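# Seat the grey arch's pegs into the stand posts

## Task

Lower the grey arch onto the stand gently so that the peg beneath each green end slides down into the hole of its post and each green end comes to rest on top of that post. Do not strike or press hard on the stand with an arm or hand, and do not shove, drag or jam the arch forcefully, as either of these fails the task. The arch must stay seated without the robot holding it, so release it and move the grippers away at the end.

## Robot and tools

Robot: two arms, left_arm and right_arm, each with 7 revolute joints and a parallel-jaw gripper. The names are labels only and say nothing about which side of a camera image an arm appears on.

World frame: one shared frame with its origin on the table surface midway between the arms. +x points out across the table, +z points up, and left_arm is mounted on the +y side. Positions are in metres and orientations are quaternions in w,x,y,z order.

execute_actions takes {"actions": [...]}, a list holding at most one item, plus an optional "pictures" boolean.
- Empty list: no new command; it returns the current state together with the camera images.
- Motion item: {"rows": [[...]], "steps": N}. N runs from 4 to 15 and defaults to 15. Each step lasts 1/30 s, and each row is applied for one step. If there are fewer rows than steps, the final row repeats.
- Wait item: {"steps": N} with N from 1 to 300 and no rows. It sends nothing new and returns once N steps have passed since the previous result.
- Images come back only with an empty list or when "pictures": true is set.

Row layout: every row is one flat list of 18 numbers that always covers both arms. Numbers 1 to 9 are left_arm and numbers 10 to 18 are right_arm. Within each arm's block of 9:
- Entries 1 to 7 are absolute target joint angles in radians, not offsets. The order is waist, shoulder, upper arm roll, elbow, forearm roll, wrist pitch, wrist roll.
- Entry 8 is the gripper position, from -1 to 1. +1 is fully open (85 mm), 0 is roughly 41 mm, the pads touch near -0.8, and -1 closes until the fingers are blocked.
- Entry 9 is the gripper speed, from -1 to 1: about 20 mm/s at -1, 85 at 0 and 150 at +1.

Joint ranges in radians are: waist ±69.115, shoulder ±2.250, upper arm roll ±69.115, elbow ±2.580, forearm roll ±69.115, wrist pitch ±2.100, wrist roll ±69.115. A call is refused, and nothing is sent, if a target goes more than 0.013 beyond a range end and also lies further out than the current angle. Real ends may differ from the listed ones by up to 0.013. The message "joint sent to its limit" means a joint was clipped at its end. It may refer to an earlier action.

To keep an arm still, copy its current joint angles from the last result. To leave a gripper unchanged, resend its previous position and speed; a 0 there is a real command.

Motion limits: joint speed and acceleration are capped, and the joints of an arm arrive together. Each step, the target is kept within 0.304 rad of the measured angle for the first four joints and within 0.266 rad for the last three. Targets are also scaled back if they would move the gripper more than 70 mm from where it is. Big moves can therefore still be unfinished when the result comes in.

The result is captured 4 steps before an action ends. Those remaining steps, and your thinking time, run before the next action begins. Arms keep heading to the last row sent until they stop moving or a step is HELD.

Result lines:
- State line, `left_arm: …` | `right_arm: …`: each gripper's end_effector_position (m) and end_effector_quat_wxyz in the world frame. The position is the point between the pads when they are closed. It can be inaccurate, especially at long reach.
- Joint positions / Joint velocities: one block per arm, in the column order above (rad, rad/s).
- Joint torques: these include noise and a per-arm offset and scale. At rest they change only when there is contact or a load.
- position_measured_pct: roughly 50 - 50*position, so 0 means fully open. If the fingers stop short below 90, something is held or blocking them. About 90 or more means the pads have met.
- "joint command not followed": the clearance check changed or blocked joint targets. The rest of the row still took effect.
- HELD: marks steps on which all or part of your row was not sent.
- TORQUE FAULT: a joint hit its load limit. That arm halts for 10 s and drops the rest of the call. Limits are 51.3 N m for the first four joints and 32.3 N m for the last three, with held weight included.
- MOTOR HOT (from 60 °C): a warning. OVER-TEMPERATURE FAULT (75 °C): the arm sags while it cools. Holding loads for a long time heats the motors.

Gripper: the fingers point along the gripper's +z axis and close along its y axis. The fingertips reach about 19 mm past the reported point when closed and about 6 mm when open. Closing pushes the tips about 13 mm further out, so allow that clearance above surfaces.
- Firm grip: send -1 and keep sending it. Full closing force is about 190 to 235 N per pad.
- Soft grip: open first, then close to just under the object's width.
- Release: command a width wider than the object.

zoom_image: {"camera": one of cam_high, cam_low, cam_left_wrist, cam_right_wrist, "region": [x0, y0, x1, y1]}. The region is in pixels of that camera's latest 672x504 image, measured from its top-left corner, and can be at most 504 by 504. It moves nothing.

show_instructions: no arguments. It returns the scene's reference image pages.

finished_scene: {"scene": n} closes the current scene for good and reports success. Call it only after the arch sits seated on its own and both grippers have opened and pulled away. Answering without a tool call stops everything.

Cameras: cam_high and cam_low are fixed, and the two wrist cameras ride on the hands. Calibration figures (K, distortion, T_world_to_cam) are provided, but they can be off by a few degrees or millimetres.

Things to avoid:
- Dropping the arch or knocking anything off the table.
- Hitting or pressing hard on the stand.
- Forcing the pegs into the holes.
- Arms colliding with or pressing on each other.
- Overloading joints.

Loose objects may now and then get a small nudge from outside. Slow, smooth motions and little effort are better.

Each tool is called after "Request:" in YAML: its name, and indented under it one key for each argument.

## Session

Request:
execute_actions:
  actions: []

Request:
show_instructions:

Scene clock: 0.00 s of 4600.00 s.
left_arm: end_effector_position=(+0.5654, +0.7465, +0.3719) position_measured_pct=0.0 end_effector_quat_wxyz=(-0.145, +0.986, -0.050, +0.060) | right_arm: end_effector_position=(+0.4644, +0.2523, +0.1993) position_measured_pct=0.0 end_effector_quat_wxyz=(-0.086, +0.935, -0.331, +0.093)
Joint positions: left_arm=[-0.496  0.894 -0.475  0.298  0.294  1.678  3.796] | right_arm=[-0.955  0.831 -0.305  0.978  0.401  1.168  2.897]
Joint velocities: left_arm=[-0.     0.001 -0.001 -0.001  0.002 -0.     0.003] | right_arm=[ 0.    -0.     0.    -0.    -0.    -0.     0.001]
Joint torques (N m, as the joint torque sensors report them, + toward a larger angle): no reading
Motor temperatures (°C, as the motors report them): left_arm=[26 30 30 30 37 40 45] | right_arm=[29 29 27 36 35 31 40]
camera_calibration (this result's frames):
cam_left_wrist: T_world_to_cam=[[-0.108574, -0.929682, -0.351998, 0.899376], [-0.971864, 0.173724, -0.159061, 0.546567], [0.209026, 0.324824, -0.922387, 0.124152], [0, 0, 0, 1]] pos_world=[0.602887, 0.700854, 0.518032]
cam_right_wrist: T_world_to_cam=[[-0.625329, -0.765258, -0.15279, 0.50651], [-0.754644, 0.642867, -0.131282, 0.278161], [0.198688, 0.0332079, -0.9795, 0.236203], [0, 0, 0, 1]] pos_world=[0.479717, 0.200946, 0.345268]

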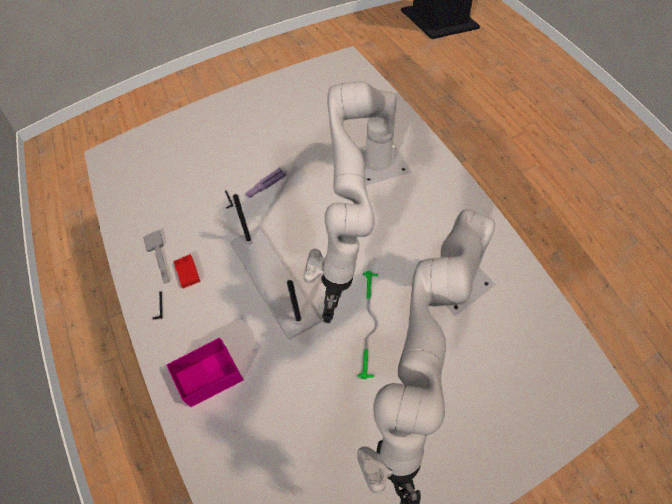

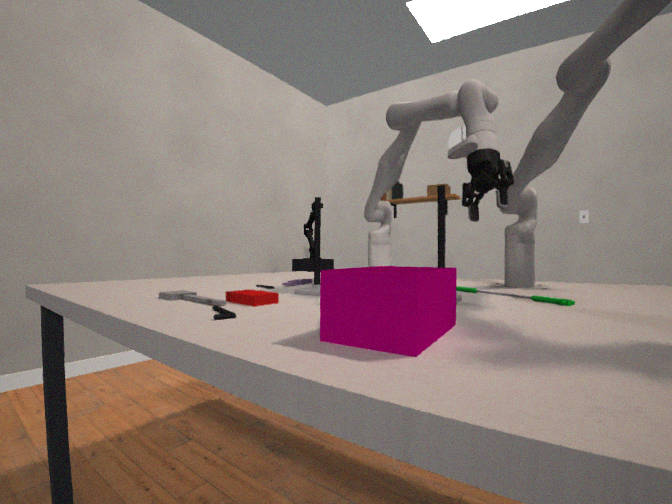

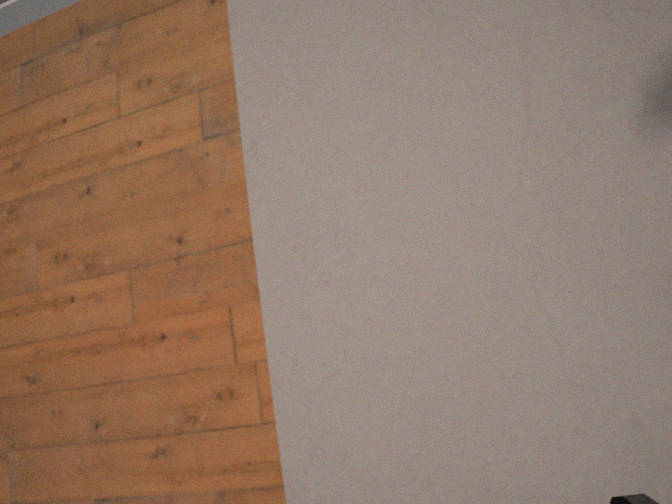

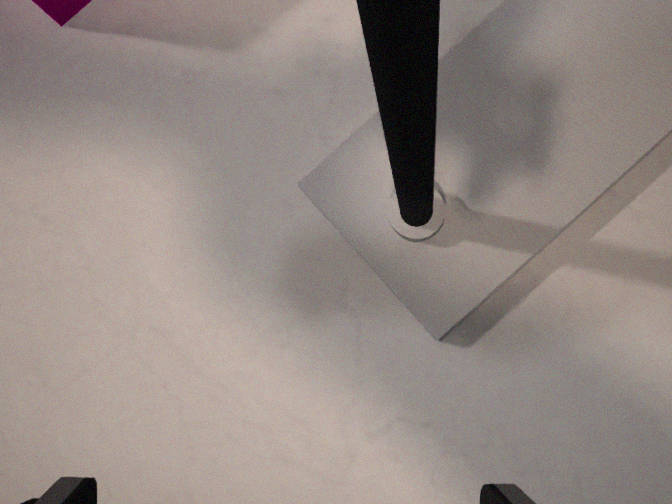

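Reference images for this scene: Buzz-wire game page 1.

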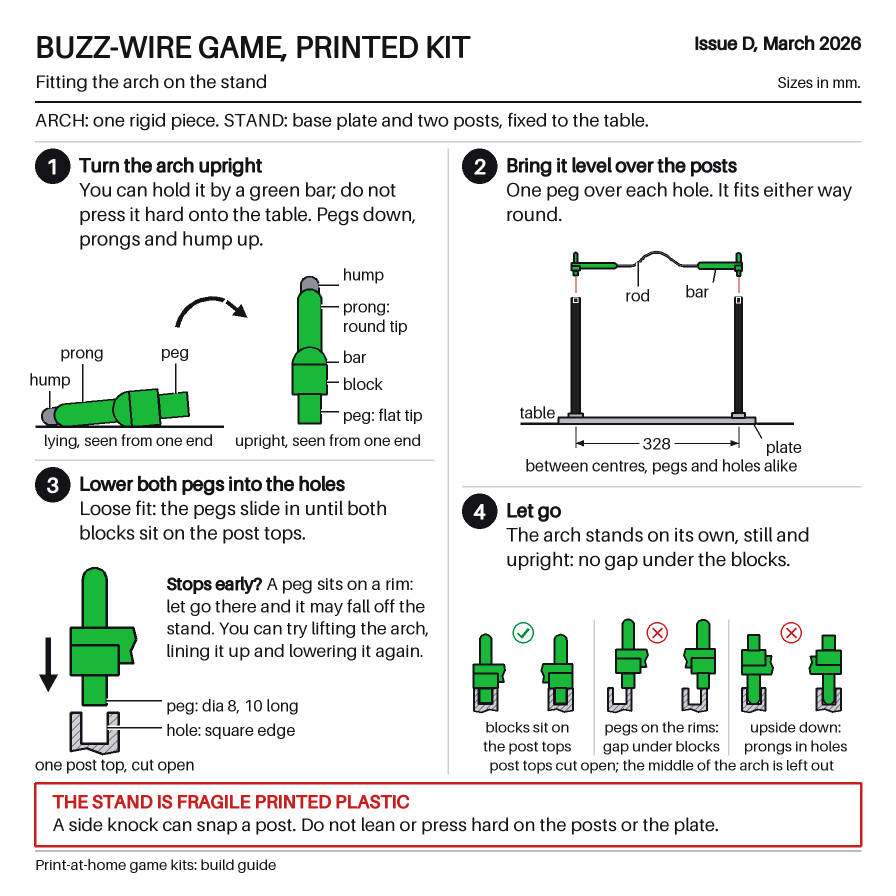

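Request:
execute_actions:
  actions:
    - {"rows":[[-1.3,0.9,0,0.852,1.052,2.033,2.41,1,0,-1.153,0.702,0,1.539,0,0.9005,2.897,-0.2,0]],"steps":12}

Request:
execute_actions:
  actions:
    - {"rows":[[-1.3,0.9,0,0.852,1.052,2.033,2.41,1,0,-1.153,0.702,0,1.539,0,0.9005,1.583,-0.2,0]]}

Request:
execute_actions:
  actions:
    - {"steps":32}
  pictures: true

Scene clock: 1.53 s of 4600.00 s.
left_arm: end_effector_position=(+0.5118, +0.7176, +0.3170) position_measured_pct=0.0 end_effector_quat_wxyz=(+0.027, +0.995, -0.069, +0.067) | right_arm: end_effector_position=(+0.4221, +0.2581, +0.1876) position_measured_pct=15.9 end_effector_quat_wxyz=(-0.097, +0.936, -0.328, +0.081)
Joint positions: left_arm=[-0.644  0.894 -0.336  0.438  0.415  1.799  3.674] | right_arm=[-1.055  0.764 -0.159  1.133  0.267  1.039  2.897]
Joint velocities: left_arm=[-0.91   0.029  0.895  0.903  0.787  0.776 -0.784] | right_arm=[-0.564 -0.384  0.91   1.167 -1.065 -0.827 -0.001]
Joint torques (N m, as the joint torque sensors report them, + toward a larger angle): left_arm=[  0.68 -26.79   0.    -9.28   0.15   0.61   0.06] | right_arm=[  2.9  -19.4    0.83  -6.43   0.58   0.08  -0.06]
Motor temperatures (°C, as the motors report them): left_arm=[26 30 30 30 37 40 45] | right_arm=[29 29 27 36 35 31 40]
Steps of this call (steps 1 to 38: nothing new was sent; steps 39 to 46: the first 8 steps of this action). Readings (joint positions | what the end effector reports):
39: left_arm=[-0.497 0.894 -0.474 0.299 0.294 1.679 3.795] | right_arm=[-0.955 0.830 -0.304 0.979 0.401 1.167 2.897] | left_arm position_measured_pct=0.0 | right_arm position_measured_pct=0.0
40: left_arm=[-0.503 0.894 -0.469 0.304 0.299 1.683 3.791] | right_arm=[-0.960 0.827 -0.298 0.985 0.397 1.163 2.897] | left_arm position_measured_pct=0.0 | right_arm position_measured_pct=0.4
42: left_arm=[-0.533 0.893 -0.442 0.330 0.322 1.706 3.768] | right_arm=[-0.979 0.814 -0.272 1.012 0.374 1.139 2.897] | left_arm position_measured_pct=0.0 | right_arm position_measured_pct=4.8
46: the state above

Scene clock: 2.03 s of 4600.00 s.
left_arm: end_effector_position=(+0.3896, +0.6907, +0.3481) position_measured_pct=0.0 end_effector_quat_wxyz=(+0.312, +0.847, -0.155, +0.401) | right_arm: end_effector_position=(+0.3184, +0.1754, +0.1052) position_measured_pct=58.7 end_effector_quat_wxyz=(-0.010, +0.858, -0.514, +0.004)
Joint positions: left_arm=[-1.192  0.902 -0.023  0.821  0.926  2.019  3.148] | right_arm=[-1.146  0.707 -0.009  1.505  0.019  0.909  2.596]
Joint velocities: left_arm=[-0.674 -0.012  0.138  0.206  0.855  0.096 -1.214] | right_arm=[-0.045 -0.03   0.069  0.244 -0.136 -0.06  -1.216]
Joint torques (N m, as the joint torque sensors report them, + toward a larger angle): left_arm=[  4.36 -24.36   3.58  -7.72   2.28   1.48  -0.41] | right_arm=[ -0.27 -21.12   0.16  -7.89   0.39  -0.36   0.18]
Motor temperatures (°C, as the motors report them): left_arm=[26 30 30 30 37 40 45] | right_arm=[29 29 27 36 35 31 40]
Steps of this call (steps 1 to 4: the last 4 steps of your previous action; steps 5 to 15: the first 11 steps of this action). Readings (joint positions | what the end effector reports):
5: left_arm=[-0.823 0.898 -0.171 0.614 0.570 1.920 3.520] | right_arm=[-1.109 0.729 -0.064 1.304 0.131 0.956 2.897] | left_arm position_measured_pct=0.0 | right_arm position_measured_pct=31.0
6: left_arm=[-0.865 0.899 -0.141 0.653 0.606 1.940 3.484] | right_arm=[-1.115 0.726 -0.055 1.336 0.114 0.948 2.894] | left_arm position_measured_pct=0.0 | right_arm position_measured_pct=33.7
8: left_arm=[-0.951 0.901 -0.093 0.719 0.682 1.972 3.408] | right_arm=[-1.124 0.721 -0.042 1.388 0.085 0.937 2.866] | left_arm position_measured_pct=0.0 | right_arm position_measured_pct=39.7
12: left_arm=[-1.103 0.902 -0.040 0.793 0.821 2.006 3.268] | right_arm=[-1.140 0.711 -0.019 1.470 0.039 0.917 2.718] | left_arm position_measured_pct=0.0 | right_arm position_measured_pct=52.0
15: the state above

Scene clock: 3.10 s of 4600.00 s.
left_arm: end_effector_position=(+0.3649, +0.7151, +0.3791) position_measured_pct=0.0 end_effector_quat_wxyz=(+0.113, +0.717, -0.405, +0.556) | right_arm: end_effector_position=(+0.3084, +0.1657, +0.0995) position_measured_pct=59.9 end_effector_quat_wxyz=(+0.000, -0.495, +0.869, +0.000)
Joint positions: left_arm=[-1.3    0.9   -0.     0.852  1.052  2.033  2.41 ] | right_arm=[-1.153  0.702  0.     1.539  0.     0.9    1.583]
Joint velocities: left_arm=[ 0.     0.001 -0.001 -0.001 -0.002 -0.    -0.001] | right_arm=[ 0.    -0.     0.     0.    -0.    -0.001 -0.   ]
Joint torques (N m, as the joint torque sensors report them, + toward a larger angle): left_arm=[  0.02 -24.13   2.08  -7.43   2.21   1.79  -0.14] | right_arm=[ -0.38 -20.4    0.02  -6.8    0.1    0.07   0.08]
Motor temperatures (°C, as the motors report them): left_arm=[26 30 30 30 37 40 45] | right_arm=[29 29 27 36 35 31 40]
Kept back: nothing.
Steps of this call (steps 1 to 4: the last 4 steps of your previous action; steps 5 to 32: the robot went on to your last target). Readings (joint positions | what the end effector reports):
1: left_arm=[-1.212 0.901 -0.019 0.827 0.952 2.022 3.108] | right_arm=[-1.147 0.707 -0.007 1.512 0.015 0.907 2.556] | left_arm position_measured_pct=0.0 | right_arm position_measured_pct=59.1
2: left_arm=[-1.229 0.901 -0.015 0.832 0.973 2.024 3.067] | right_arm=[-1.148 0.706 -0.006 1.518 0.012 0.906 2.515] | left_arm position_measured_pct=0.0 | right_arm position_measured_pct=59.5
4: left_arm=[-1.254 0.901 -0.009 0.839 1.003 2.028 2.986] | right_arm=[-1.150 0.705 -0.004 1.526 0.007 0.904 2.434] | left_arm position_measured_pct=0.0 | right_arm position_measured_pct=59.9
8: left_arm=[-1.281 0.900 -0.004 0.847 1.033 2.031 2.823] | right_arm=[-1.152 0.703 -0.001 1.534 0.003 0.902 2.271] | left_arm position_measured_pct=0.0 | right_arm position_measured_pct=59.9
32: the state above
camera_calibration (this result's frames):
cam_left_wrist: T_world_to_cam=[[-0.664433, -0.665432, -0.34019, 0.860382], [0.0247427, 0.43536, -0.899916, 0.0884082], [0.746939, -0.606351, -0.272803, 0.406304], [0, 0, 0, 1]] pos_world=[0.265994, 0.780399, 0.483094]
cam_right_wrist: T_world_to_cam=[[-0.853171, 0.516589, 0.0723533, 0.162878], [0.51691, 0.855896, -0.0156737, -0.236023], [-0.0700237, 0.0240278, -0.997256, 0.258468], [0, 0, 0, 1]] pos_world=[0.279064, 0.11166, 0.242275]

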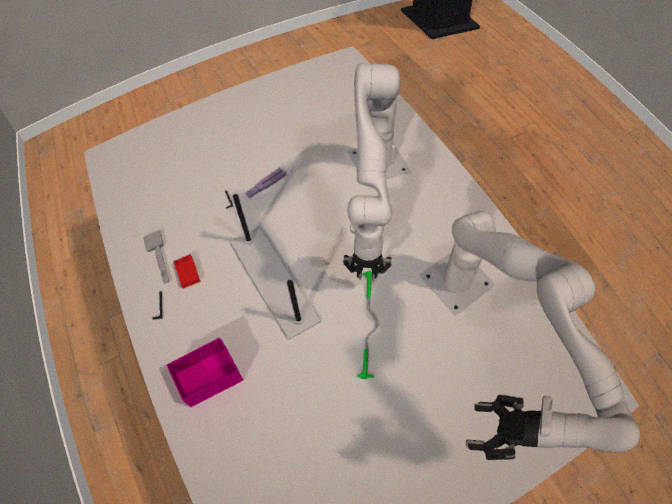

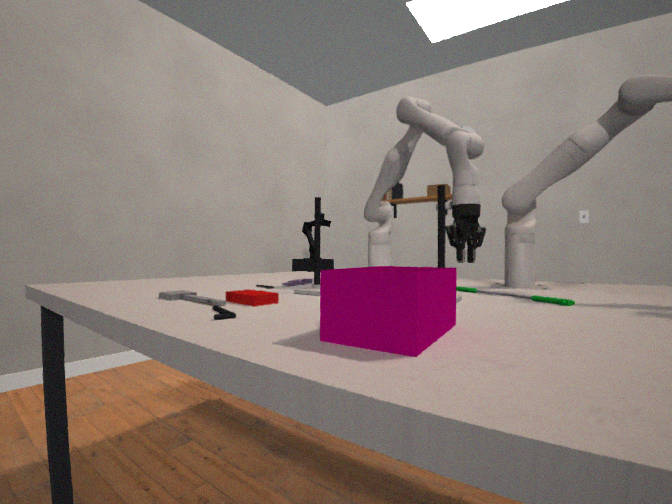

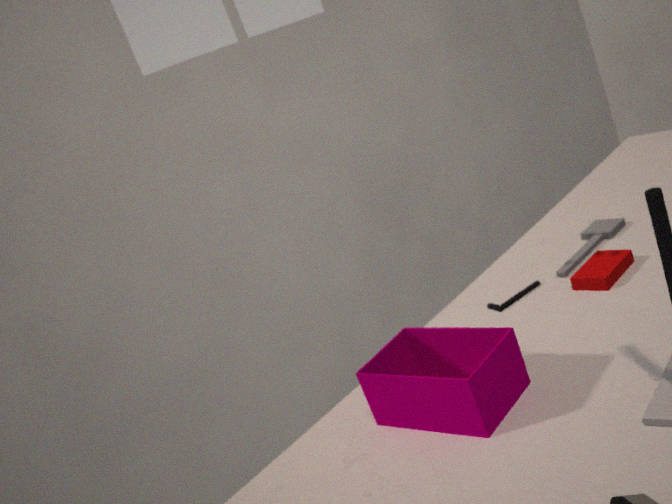

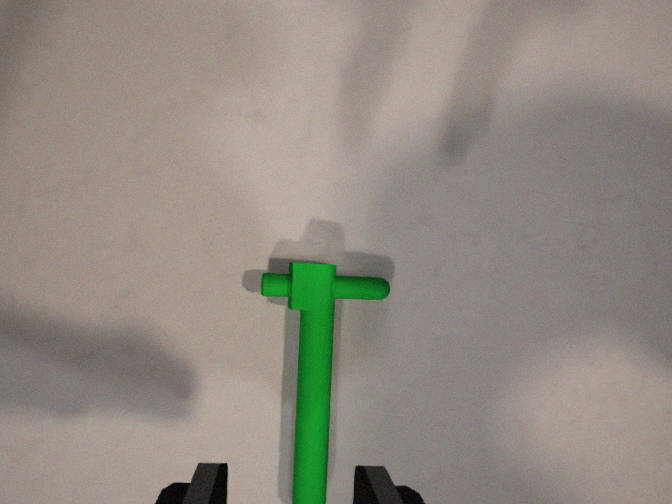

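Request:
execute_actions:
  actions:
    - {"rows":[[-1.3,0.9,0,0.852,1.052,2.033,2.41,1,0,-1.171,0.7945,0,1.579,0,0.768,1.525,-0.2,0]]}

Request:
execute_actions:
  actions:
    - {"steps":8}
  pictures: true

Scene clock: 3.73 s of 4600.00 s.
left_arm: end_effector_position=(+0.3649, +0.7151, +0.3791) position_measured_pct=0.0 end_effector_quat_wxyz=(+0.113, +0.717, -0.405, +0.556) | right_arm: end_effector_position=(+0.3013, +0.1717, +0.0434) position_measured_pct=59.9 end_effector_quat_wxyz=(+0.001, -0.478, +0.878, +0.001)
Joint positions: left_arm=[-1.3    0.9   -0.     0.852  1.052  2.033  2.41 ] | right_arm=[-1.171  0.792 -0.     1.579 -0.     0.768  1.525]
Joint velocities: left_arm=[-0.    -0.001 -0.001 -0.    -0.001 -0.    -0.001] | right_arm=[-0.004  0.018  0.007 -0.004  0.002 -0.004 -0.001]
Joint torques (N m, as the joint torque sensors report them, + toward a larger angle): left_arm=[ -0.06 -24.26   2.3   -7.58   2.15   1.74  -0.05] | right_arm=[  0.08 -20.72   0.25  -6.02   0.51  -0.03   0.07]
Motor temperatures (°C, as the motors report them): left_arm=[26 30 30 30 37 40 45] | right_arm=[29 29 27 36 35 31 40]
Steps of this call (steps 1 to 8: the robot went on to your last target; steps 9 to 19: the first 11 steps of this action). Readings (joint positions | what the end effector reports):
9: left_arm=[-1.300 0.900 0.000 0.852 1.052 2.033 2.410] | right_arm=[-1.153 0.703 0.000 1.539 0.000 0.899 1.583] | left_arm position_measured_pct=0.0 | right_arm position_measured_pct=59.9
10: left_arm=[-1.300 0.900 -0.000 0.852 1.052 2.033 2.410] | right_arm=[-1.155 0.709 0.000 1.541 0.000 0.892 1.579] | left_arm position_measured_pct=0.0 | right_arm position_measured_pct=59.9
12: left_arm=[-1.300 0.900 0.000 0.852 1.052 2.033 2.410] | right_arm=[-1.160 0.738 0.001 1.552 0.000 0.854 1.563] | left_arm position_measured_pct=0.0 | right_arm position_measured_pct=59.9
16: left_arm=[-1.300 0.900 -0.000 0.852 1.052 2.033 2.410] | right_arm=[-1.170 0.790 -0.001 1.578 -0.000 0.772 1.527] | left_arm position_measured_pct=0.0 | right_arm position_measured_pct=59.9
19: the state above

Scene clock: 4.00 s of 4600.00 s.
left_arm: end_effector_position=(+0.3649, +0.7151, +0.3791) position_measured_pct=0.0 end_effector_quat_wxyz=(+0.113, +0.717, -0.405, +0.556) | right_arm: end_effector_position=(+0.3010, +0.1714, +0.0423) position_measured_pct=59.9 end_effector_quat_wxyz=(+0.000, -0.478, +0.878, +0.000)
Joint positions: left_arm=[-1.3    0.9   -0.     0.852  1.052  2.033  2.41 ] | right_arm=[-1.171  0.794 -0.     1.579 -0.     0.768  1.525]
Joint velocities: left_arm=[-0.    -0.002 -0.002 -0.    -0.    -0.     0.   ] | right_arm=[ 0.     0.002  0.    -0.     0.    -0.001  0.   ]
Joint torques (N m, as the joint torque sensors report them, + toward a larger angle): left_arm=[ -0.03 -24.33   2.12  -7.64   2.05   1.82  -0.08] | right_arm=[ -0.27 -20.7   -0.02  -6.14   0.33   0.07   0.09]
Motor temperatures (°C, as the motors report them): left_arm=[26 30 30 30 37 40 45] | right_arm=[29 29 27 36 35 31 40]
Kept back: nothing.
Steps of this call (steps 1 to 4: the last 4 steps of your previous action; steps 5 to 8: the robot went on to your last target). Readings (joint positions | what the end effector reports):
1: left_arm=[-1.300 0.900 0.000 0.852 1.052 2.033 2.410] | right_arm=[-1.171 0.793 -0.000 1.579 0.000 0.768 1.525] | left_arm position_measured_pct=0.0 | right_arm position_measured_pct=59.9
2: left_arm=[-1.300 0.900 -0.000 0.852 1.052 2.033 2.410] | right_arm=[-1.171 0.793 0.000 1.579 0.000 0.768 1.525] | left_arm position_measured_pct=0.0 | right_arm position_measured_pct=59.9
4: left_arm=[-1.300 0.900 0.000 0.852 1.052 2.033 2.410] | right_arm=[-1.171 0.794 0.000 1.579 0.000 0.768 1.525] | left_arm position_measured_pct=0.0 | right_arm position_measured_pct=59.9
8: the state above
camera_calibration (this result's frames):
cam_left_wrist: T_world_to_cam=[[-0.664426, -0.665439, -0.340191, 0.860383], [0.0247392, 0.43536, -0.899916, 0.0884085], [0.746945, -0.606343, -0.272802, 0.406301], [0, 0, 0, 1]] pos_world=[0.265989, 0.780401, 0.483094]
cam_right_wrist: T_world_to_cam=[[-0.831812, 0.550319, 0.0723766, 0.145513], [0.550761, 0.834519, -0.0155084, -0.244432], [-0.0689342, 0.0269621, -0.997257, 0.199921], [0, 0, 0, 1]] pos_world=[0.269444, 0.118515, 0.185051]

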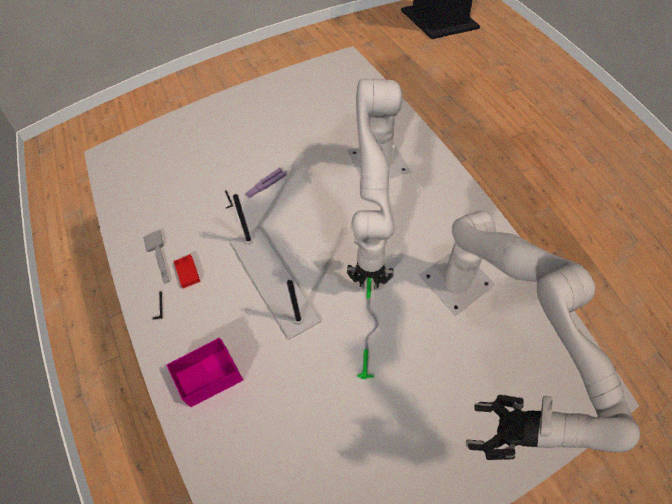

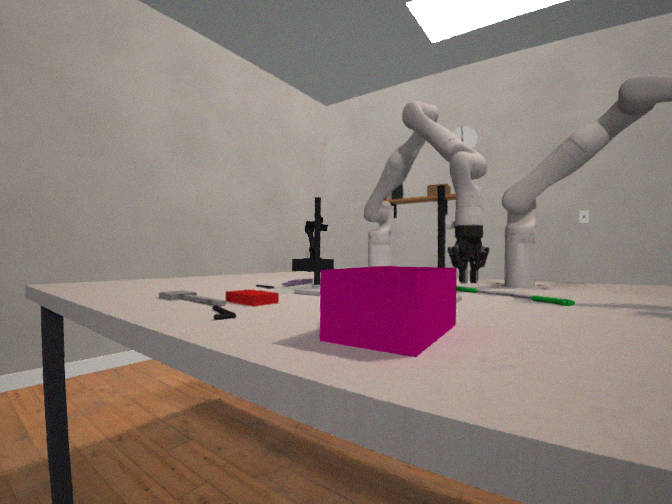

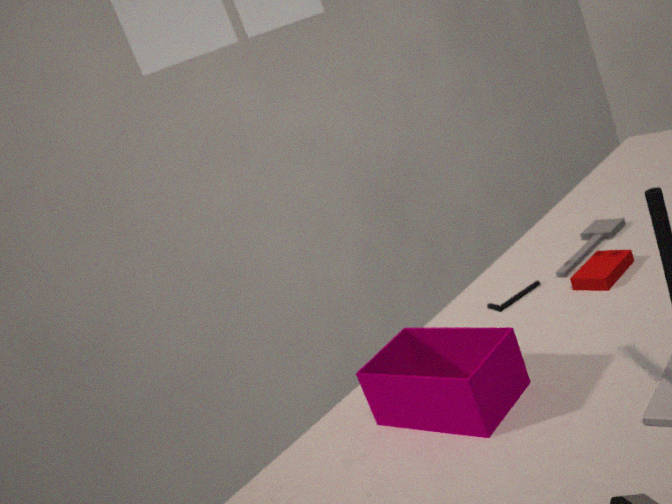

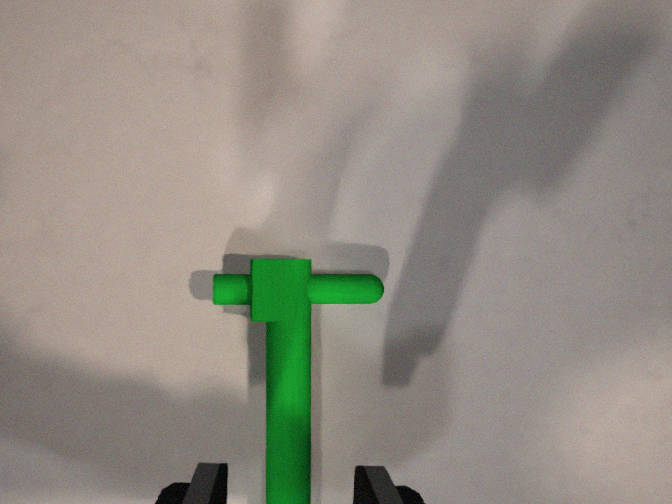

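Request:
execute_actions:
  actions:
    - {"rows":[[-1.3,0.9,0,0.852,1.052,2.033,2.41,1,0,-1.1705,0.815,0,1.586,0,0.7406,1.525,-0.45,-0.3],[-1.3,0.9,0,0.852,1.052,2.033,2.41,1,0,-1.1705,0.815,0,1.586,0,0.7406,1.525,-0.45,-0.3],[-1.3,0.9,0,0.852,1.052,2.033,2.41,1,0,-1.1705,0.825,0,1.589,0,0.7276,1.525,-0.45,-0.3],[-1.3,0.9,0,0.852,1.052,2.033,2.41,1,0,-1.1705,0.8325,0,1.5908,0,0.7183,1.525,-0.45,-0.3]]}

Request:
execute_actions:
  actions:
    - {"steps":8}
  pictures: true

Request:
zoom_image:
  camera: "cam_low"
  region: [440,260,500,300]

Scene clock: 4.60 s of 4600.00 s.
left_arm: end_effector_position=(+0.3649, +0.7151, +0.3791) position_measured_pct=0.0 end_effector_quat_wxyz=(+0.113, +0.717, -0.405, +0.556) | right_arm: end_effector_position=(+0.3009, +0.1709, +0.0204) position_measured_pct=72.2 end_effector_quat_wxyz=(+0.000, -0.478, +0.878, +0.000)
Joint positions: left_arm=[-1.3    0.9    0.     0.852  1.052  2.033  2.41 ] | right_arm=[-1.171  0.832 -0.     1.591  0.     0.718  1.525]
Joint velocities: left_arm=[ 0.    -0.001 -0.    -0.001  0.    -0.    -0.001] | right_arm=[ 0.001  0.007  0.    -0.001 -0.     0.001  0.   ]
Joint torques (N m, as the joint torque sensors report them, + toward a larger angle): left_arm=[  0.11 -24.23   2.35  -7.4    2.22   1.64   0.03] | right_arm=[  0.07 -21.17  -0.03  -5.75   0.18  -0.04  -0.02]
Motor temperatures (°C, as the motors report them): left_arm=[26 30 30 30 37 40 45] | right_arm=[29 29 27 36 35 31 40]
Steps of this call (steps 1 to 7: the robot went on to your last target; steps 8 to 18: the first 11 steps of this action). Readings (joint positions | what the end effector reports):
8: left_arm=[-1.300 0.900 -0.000 0.852 1.052 2.033 2.410] | right_arm=[-1.171 0.796 0.000 1.579 -0.000 0.767 1.525] | left_arm position_measured_pct=0.0 | right_arm position_measured_pct=59.9
9: left_arm=[-1.300 0.900 0.000 0.852 1.052 2.033 2.410] | right_arm=[-1.171 0.802 0.000 1.580 -0.000 0.760 1.525] | left_arm position_measured_pct=0.0 | right_arm position_measured_pct=60.3
11: left_arm=[-1.300 0.900 -0.000 0.852 1.052 2.033 2.410] | right_arm=[-1.171 0.818 0.000 1.586 0.000 0.739 1.525] | left_arm position_measured_pct=0.0 | right_arm position_measured_pct=63.5
15: left_arm=[-1.300 0.900 0.000 0.852 1.052 2.033 2.410] | right_arm=[-1.171 0.831 -0.000 1.591 -0.000 0.719 1.525] | left_arm position_measured_pct=0.0 | right_arm position_measured_pct=71.0
18: the state above

Scene clock: 4.87 s of 4600.00 s.
left_arm: end_effector_position=(+0.3649, +0.7151, +0.3791) position_measured_pct=0.0 end_effector_quat_wxyz=(+0.113, +0.717, -0.405, +0.556) | right_arm: end_effector_position=(+0.3009, +0.1707, +0.0200) position_measured_pct=72.6 end_effector_quat_wxyz=(+0.000, -0.478, +0.878, +0.000)
Joint positions: left_arm=[-1.3    0.9   -0.     0.852  1.052  2.033  2.41 ] | right_arm=[-1.171  0.832  0.     1.591  0.     0.718  1.525]
Joint velocities: left_arm=[ 0.     0.001  0.001  0.     0.001 -0.    -0.   ] | right_arm=[-0.     0.001  0.    -0.     0.     0.002  0.   ]
Joint torques (N m, as the joint torque sensors report them, + toward a larger angle): left_arm=[  0.04 -24.04   2.04  -7.7    2.24   1.74  -0.06] | right_arm=[ -0.25 -21.15   0.25  -5.59   0.1    0.26   0.16]
Motor temperatures (°C, as the motors report them): left_arm=[26 30 30 30 37 40 45] | right_arm=[29 29 27 36 35 31 40]
Kept back: nothing.
Steps of this call (steps 1 to 4: the last 4 steps of your previous action; steps 5 to 8: the robot went on to your last target). Readings (joint positions | what the end effector reports):
1: left_arm=[-1.300 0.900 -0.000 0.852 1.052 2.033 2.410] | right_arm=[-1.171 0.832 0.000 1.591 0.000 0.718 1.525] | left_arm position_measured_pct=0.0 | right_arm position_measured_pct=72.6
2: left_arm=[-1.300 0.900 0.000 0.852 1.052 2.033 2.410] | right_arm=[-1.171 0.832 0.000 1.591 0.000 0.718 1.525] | left_arm position_measured_pct=0.0 | right_arm position_measured_pct=72.6
4: left_arm=[-1.300 0.900 0.000 0.852 1.052 2.033 2.410] | right_arm=[-1.171 0.832 0.000 1.591 0.000 0.718 1.525] | left_arm position_measured_pct=0.0 | right_arm position_measured_pct=72.6
8: the state above
camera_calibration (this result's frames):
cam_left_wrist: T_world_to_cam=[[-0.664425, -0.665439, -0.340191, 0.860383], [0.0247393, 0.43536, -0.899916, 0.0884084], [0.746945, -0.606343, -0.272802, 0.406301], [0, 0, 0, 1]] pos_world=[0.265989, 0.780401, 0.483094]
cam_right_wrist: T_world_to_cam=[[-0.831554, 0.550712, 0.072357, 0.147252], [0.551139, 0.834265, -0.0157204, -0.24425], [-0.0690223, 0.0268065, -0.997255, 0.177773], [0, 0, 0, 1]] pos_world=[0.269335, 0.11791, 0.162791]

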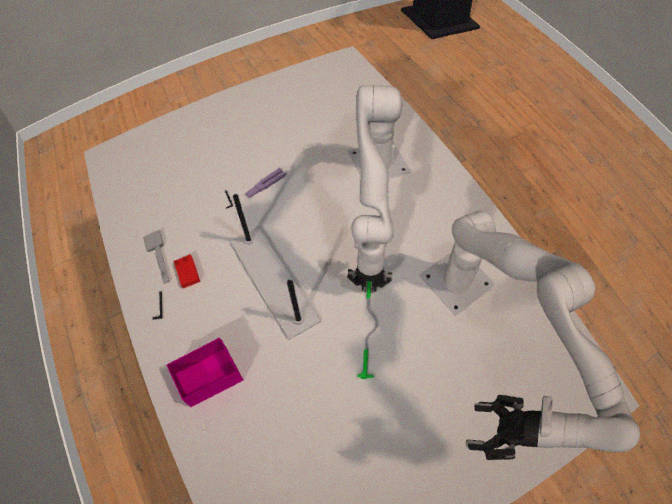

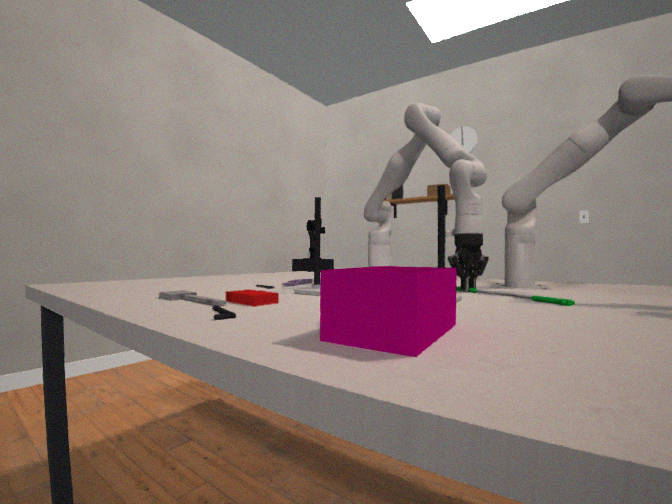

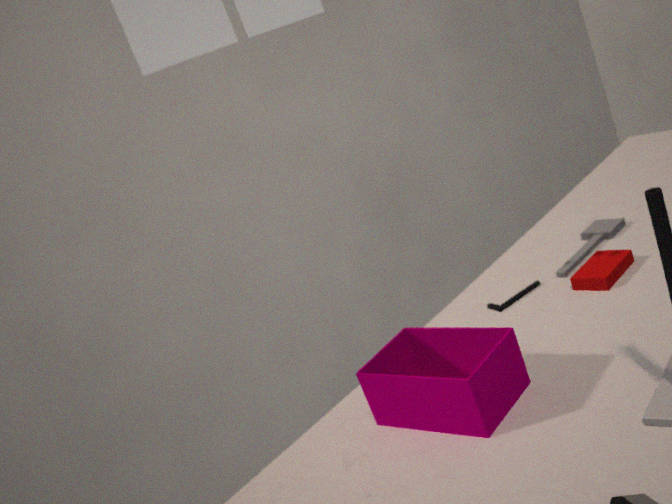

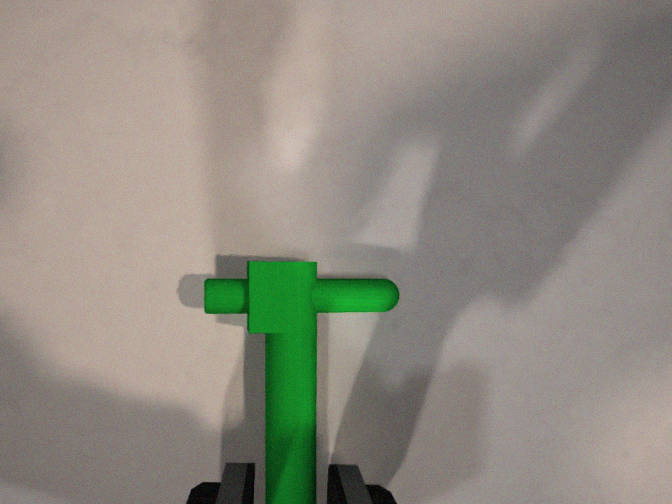

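Region (440, 260, 500, 300) of cam_low's 672x504 image, scaled by 8.400, with more detail than that image has.

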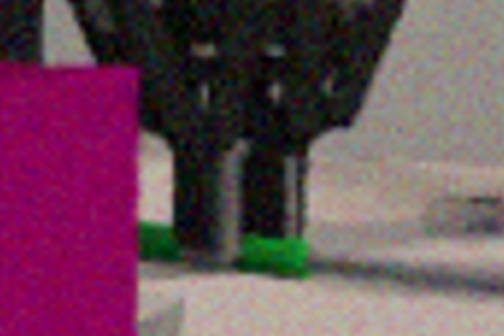

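Request:
execute_actions:
  actions:
    - {"rows":[[-1.3,0.9,0,0.852,1.052,2.033,2.41,1,0,-1.1705,0.8325,0,1.5908,0,0.7183,1.525,-0.7,-0.5]]}

Request:
execute_actions:
  actions:
    - {"rows":[[-1.3,0.9,0,0.852,1.052,2.033,2.41,1,0,-1.1705,0.75,0,1.57,0,0.82,1.525,-0.7,-0.5]],"steps":10}

Request:
execute_actions:
  actions:
    - {"rows":[[-1.3,0.9,0,0.852,1.052,2.033,2.41,1,0,-1.25,0.21,0,1.45,0,1.5,1.525,-0.7,-0.5]]}
  pictures: true

Scene clock: 5.50 s of 4600.00 s.
left_arm: end_effector_position=(+0.3649, +0.7151, +0.3791) position_measured_pct=0.0 end_effector_quat_wxyz=(+0.113, +0.717, -0.405, +0.556) | right_arm: end_effector_position=(+0.3009, +0.1708, +0.0202) position_measured_pct=81.3 end_effector_quat_wxyz=(+0.000, -0.478, +0.878, +0.000)
Joint positions: left_arm=[-1.3    0.9   -0.     0.852  1.052  2.033  2.41 ] | right_arm=[-1.17   0.832  0.     1.591 -0.     0.718  1.525]
Joint velocities: left_arm=[ 0.     0.     0.    -0.    -0.    -0.    -0.001] | right_arm=[ 0. -0. -0. -0. -0. -0. -0.]
Joint torques (N m, as the joint torque sensors report them, + toward a larger angle): left_arm=[ -0.09 -24.28   2.11  -7.63   2.19   1.73  -0.07] | right_arm=[ -0.32 -21.03   0.31  -5.48   0.39   0.01   0.01]
Motor temperatures (°C, as the motors report them): left_arm=[26 30 30 30 37 40 45] | right_arm=[29 29 27 36 35 31 40]
Steps of this call (steps 1 to 8: the robot went on to your last target; steps 9 to 19: the first 11 steps of this action). Readings (joint positions | what the end effector reports):
9: left_arm=[-1.300 0.900 0.000 0.852 1.052 2.033 2.410] | right_arm=[-1.171 0.832 0.000 1.591 -0.000 0.718 1.525] | left_arm position_measured_pct=0.0 | right_arm position_measured_pct=72.6
10: left_arm=[-1.300 0.900 0.000 0.852 1.052 2.033 2.410] | right_arm=[-1.171 0.832 0.000 1.591 0.000 0.718 1.525] | left_arm position_measured_pct=0.0 | right_arm position_measured_pct=73.0
12: left_arm=[-1.300 0.900 -0.000 0.852 1.052 2.033 2.410] | right_arm=[-1.170 0.832 0.000 1.591 0.000 0.718 1.525] | left_arm position_measured_pct=0.0 | right_arm position_measured_pct=75.4
16: left_arm=[-1.300 0.900 -0.000 0.852 1.052 2.033 2.410] | right_arm=[-1.170 0.832 0.000 1.591 -0.000 0.718 1.525] | left_arm position_measured_pct=0.0 | right_arm position_measured_pct=80.6
19: the state above

Scene clock: 5.83 s of 4600.00 s.
left_arm: end_effector_position=(+0.3649, +0.7151, +0.3791) position_measured_pct=0.0 end_effector_quat_wxyz=(+0.113, +0.717, -0.405, +0.556) | right_arm: end_effector_position=(+0.3011, +0.1712, +0.0590) position_measured_pct=81.3 end_effector_quat_wxyz=(+0.002, -0.478, +0.878, +0.001)
Joint positions: left_arm=[-1.3    0.9   -0.     0.852  1.052  2.033  2.41 ] | right_arm=[-1.171  0.764 -0.     1.574 -0.     0.8    1.525]
Joint velocities: left_arm=[ 0.    -0.001  0.001 -0.     0.    -0.    -0.002] | right_arm=[ 0.001 -0.322  0.003 -0.122  0.001  0.466 -0.   ]
Joint torques (N m, as the joint torque sensors report them, + toward a larger angle): left_arm=[  0.   -24.19   2.14  -7.5    2.11   1.81  -0.08] | right_arm=[  0.08 -14.7   -0.21  -4.14   0.21   0.3    0.03]
Motor temperatures (°C, as the motors report them): left_arm=[26 30 30 30 37 40 45] | right_arm=[29 29 27 36 35 31 40]
Steps of this call (steps 1 to 4: the last 4 steps of your previous action; steps 5 to 10: the first 6 steps of this action). Readings (joint positions | what the end effector reports):
5: left_arm=[-1.300 0.900 0.000 0.852 1.052 2.033 2.410] | right_arm=[-1.170 0.831 0.000 1.591 -0.000 0.719 1.525] | left_arm position_measured_pct=0.0 | right_arm position_measured_pct=81.3
6: left_arm=[-1.300 0.900 -0.000 0.852 1.052 2.033 2.410] | right_arm=[-1.170 0.825 -0.000 1.590 0.000 0.726 1.525] | left_arm position_measured_pct=0.0 | right_arm position_measured_pct=81.3
8: left_arm=[-1.300 0.900 0.000 0.852 1.052 2.033 2.410] | right_arm=[-1.171 0.796 -0.000 1.584 -0.000 0.758 1.525] | left_arm position_measured_pct=0.0 | right_arm position_measured_pct=81.3
10: the state above

Scene clock: 6.33 s of 4600.00 s.
left_arm: end_effector_position=(+0.3649, +0.7151, +0.3791) position_measured_pct=0.0 end_effector_quat_wxyz=(+0.113, +0.717, -0.405, +0.556) | right_arm: end_effector_position=(+0.2852, +0.1896, +0.1931) position_measured_pct=81.3 end_effector_quat_wxyz=(+0.041, -0.496, +0.867, +0.026)
Joint positions: left_arm=[-1.3    0.9    0.     0.852  1.052  2.033  2.41 ] | right_arm=[-1.214  0.538 -0.     1.505 -0.     1.001  1.525]
Joint velocities: left_arm=[-0.    -0.     0.001  0.001 -0.    -0.     0.001] | right_arm=[-0.103 -0.781 -0.    -0.169  0.     0.678  0.   ]
Joint torques (N m, as the joint torque sensors report them, + toward a larger angle): left_arm=[  0.08 -24.29   2.19  -7.58   2.23   1.64   0.07] | right_arm=[  0.17 -19.48   0.48  -7.81   0.3    0.14   0.03]
Motor temperatures (°C, as the motors report them): left_arm=[26 30 30 30 37 40 45] | right_arm=[29 29 27 36 35 31 40]
Steps of this call (steps 1 to 4: the last 4 steps of your previous action; steps 5 to 15: the first 11 steps of this action). Readings (joint positions | what the end effector reports):
5: left_arm=[-1.300 0.900 -0.000 0.852 1.052 2.033 2.410] | right_arm=[-1.171 0.751 0.000 1.570 0.000 0.821 1.525] | left_arm position_measured_pct=0.0 | right_arm position_measured_pct=81.3
6: left_arm=[-1.300 0.900 -0.000 0.852 1.052 2.033 2.410] | right_arm=[-1.173 0.744 0.000 1.568 0.000 0.825 1.525] | left_arm position_measured_pct=0.0 | right_arm position_measured_pct=81.3
8: left_arm=[-1.300 0.900 -0.000 0.852 1.052 2.033 2.410] | right_arm=[-1.181 0.715 0.001 1.558 0.000 0.849 1.525] | left_arm position_measured_pct=0.0 | right_arm position_measured_pct=81.3
12: left_arm=[-1.300 0.900 0.000 0.852 1.052 2.033 2.410] | right_arm=[-1.202 0.615 -0.000 1.524 -0.000 0.934 1.525] | left_arm position_measured_pct=0.0 | right_arm position_measured_pct=81.3
15: the state above
camera_calibration (this result's frames):
cam_left_wrist: T_world_to_cam=[[-0.664426, -0.665439, -0.340191, 0.860383], [0.0247395, 0.43536, -0.899916, 0.0884084], [0.746945, -0.606343, -0.272802, 0.406301], [0, 0, 0, 1]] pos_world=[0.265989, 0.780401, 0.483094]
cam_right_wrist: T_world_to_cam=[[-0.858248, 0.507349, 0.0775061, 0.126147], [0.512621, 0.854776, 0.0811047, -0.26018], [-0.025102, 0.109339, -0.993687, 0.319931], [0, 0, 0, 1]] pos_world=[0.24967, 0.123414, 0.329236]

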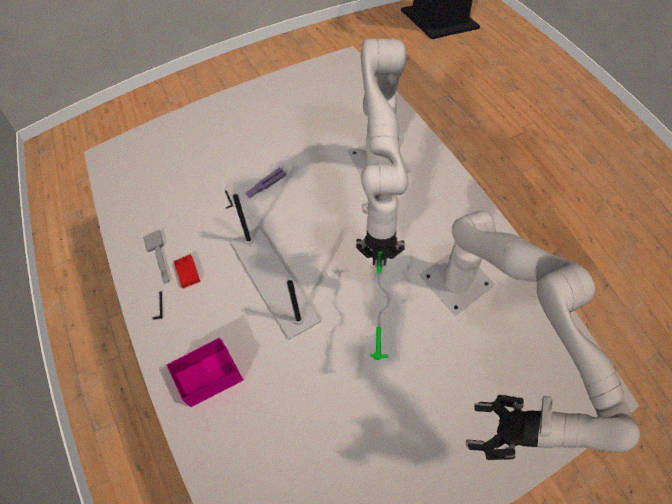

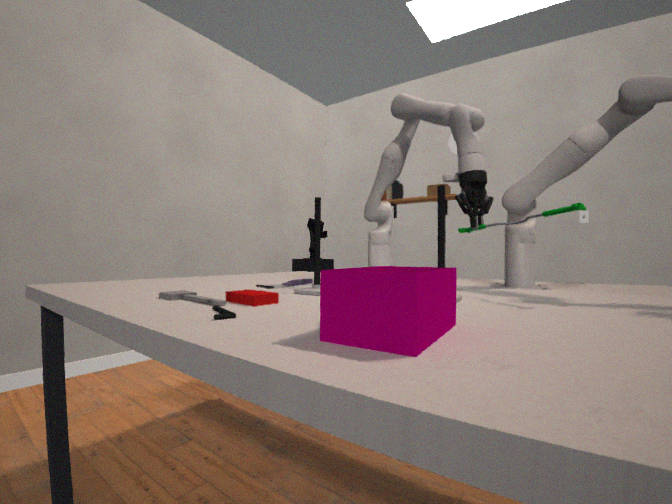

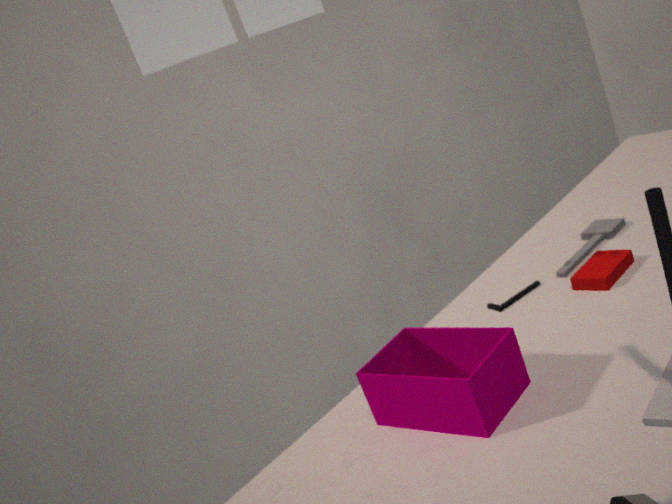

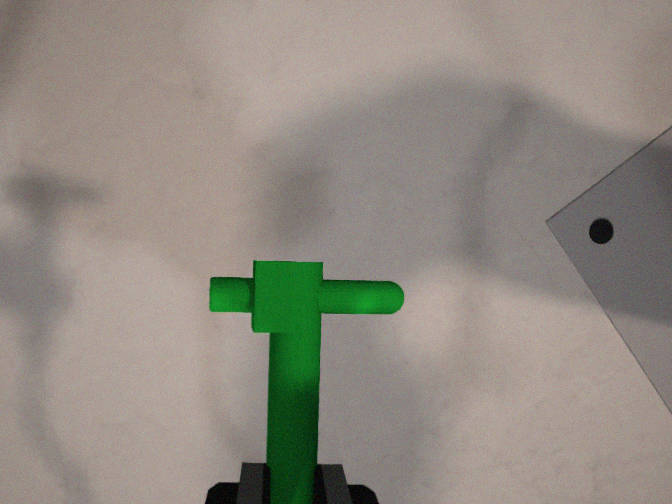

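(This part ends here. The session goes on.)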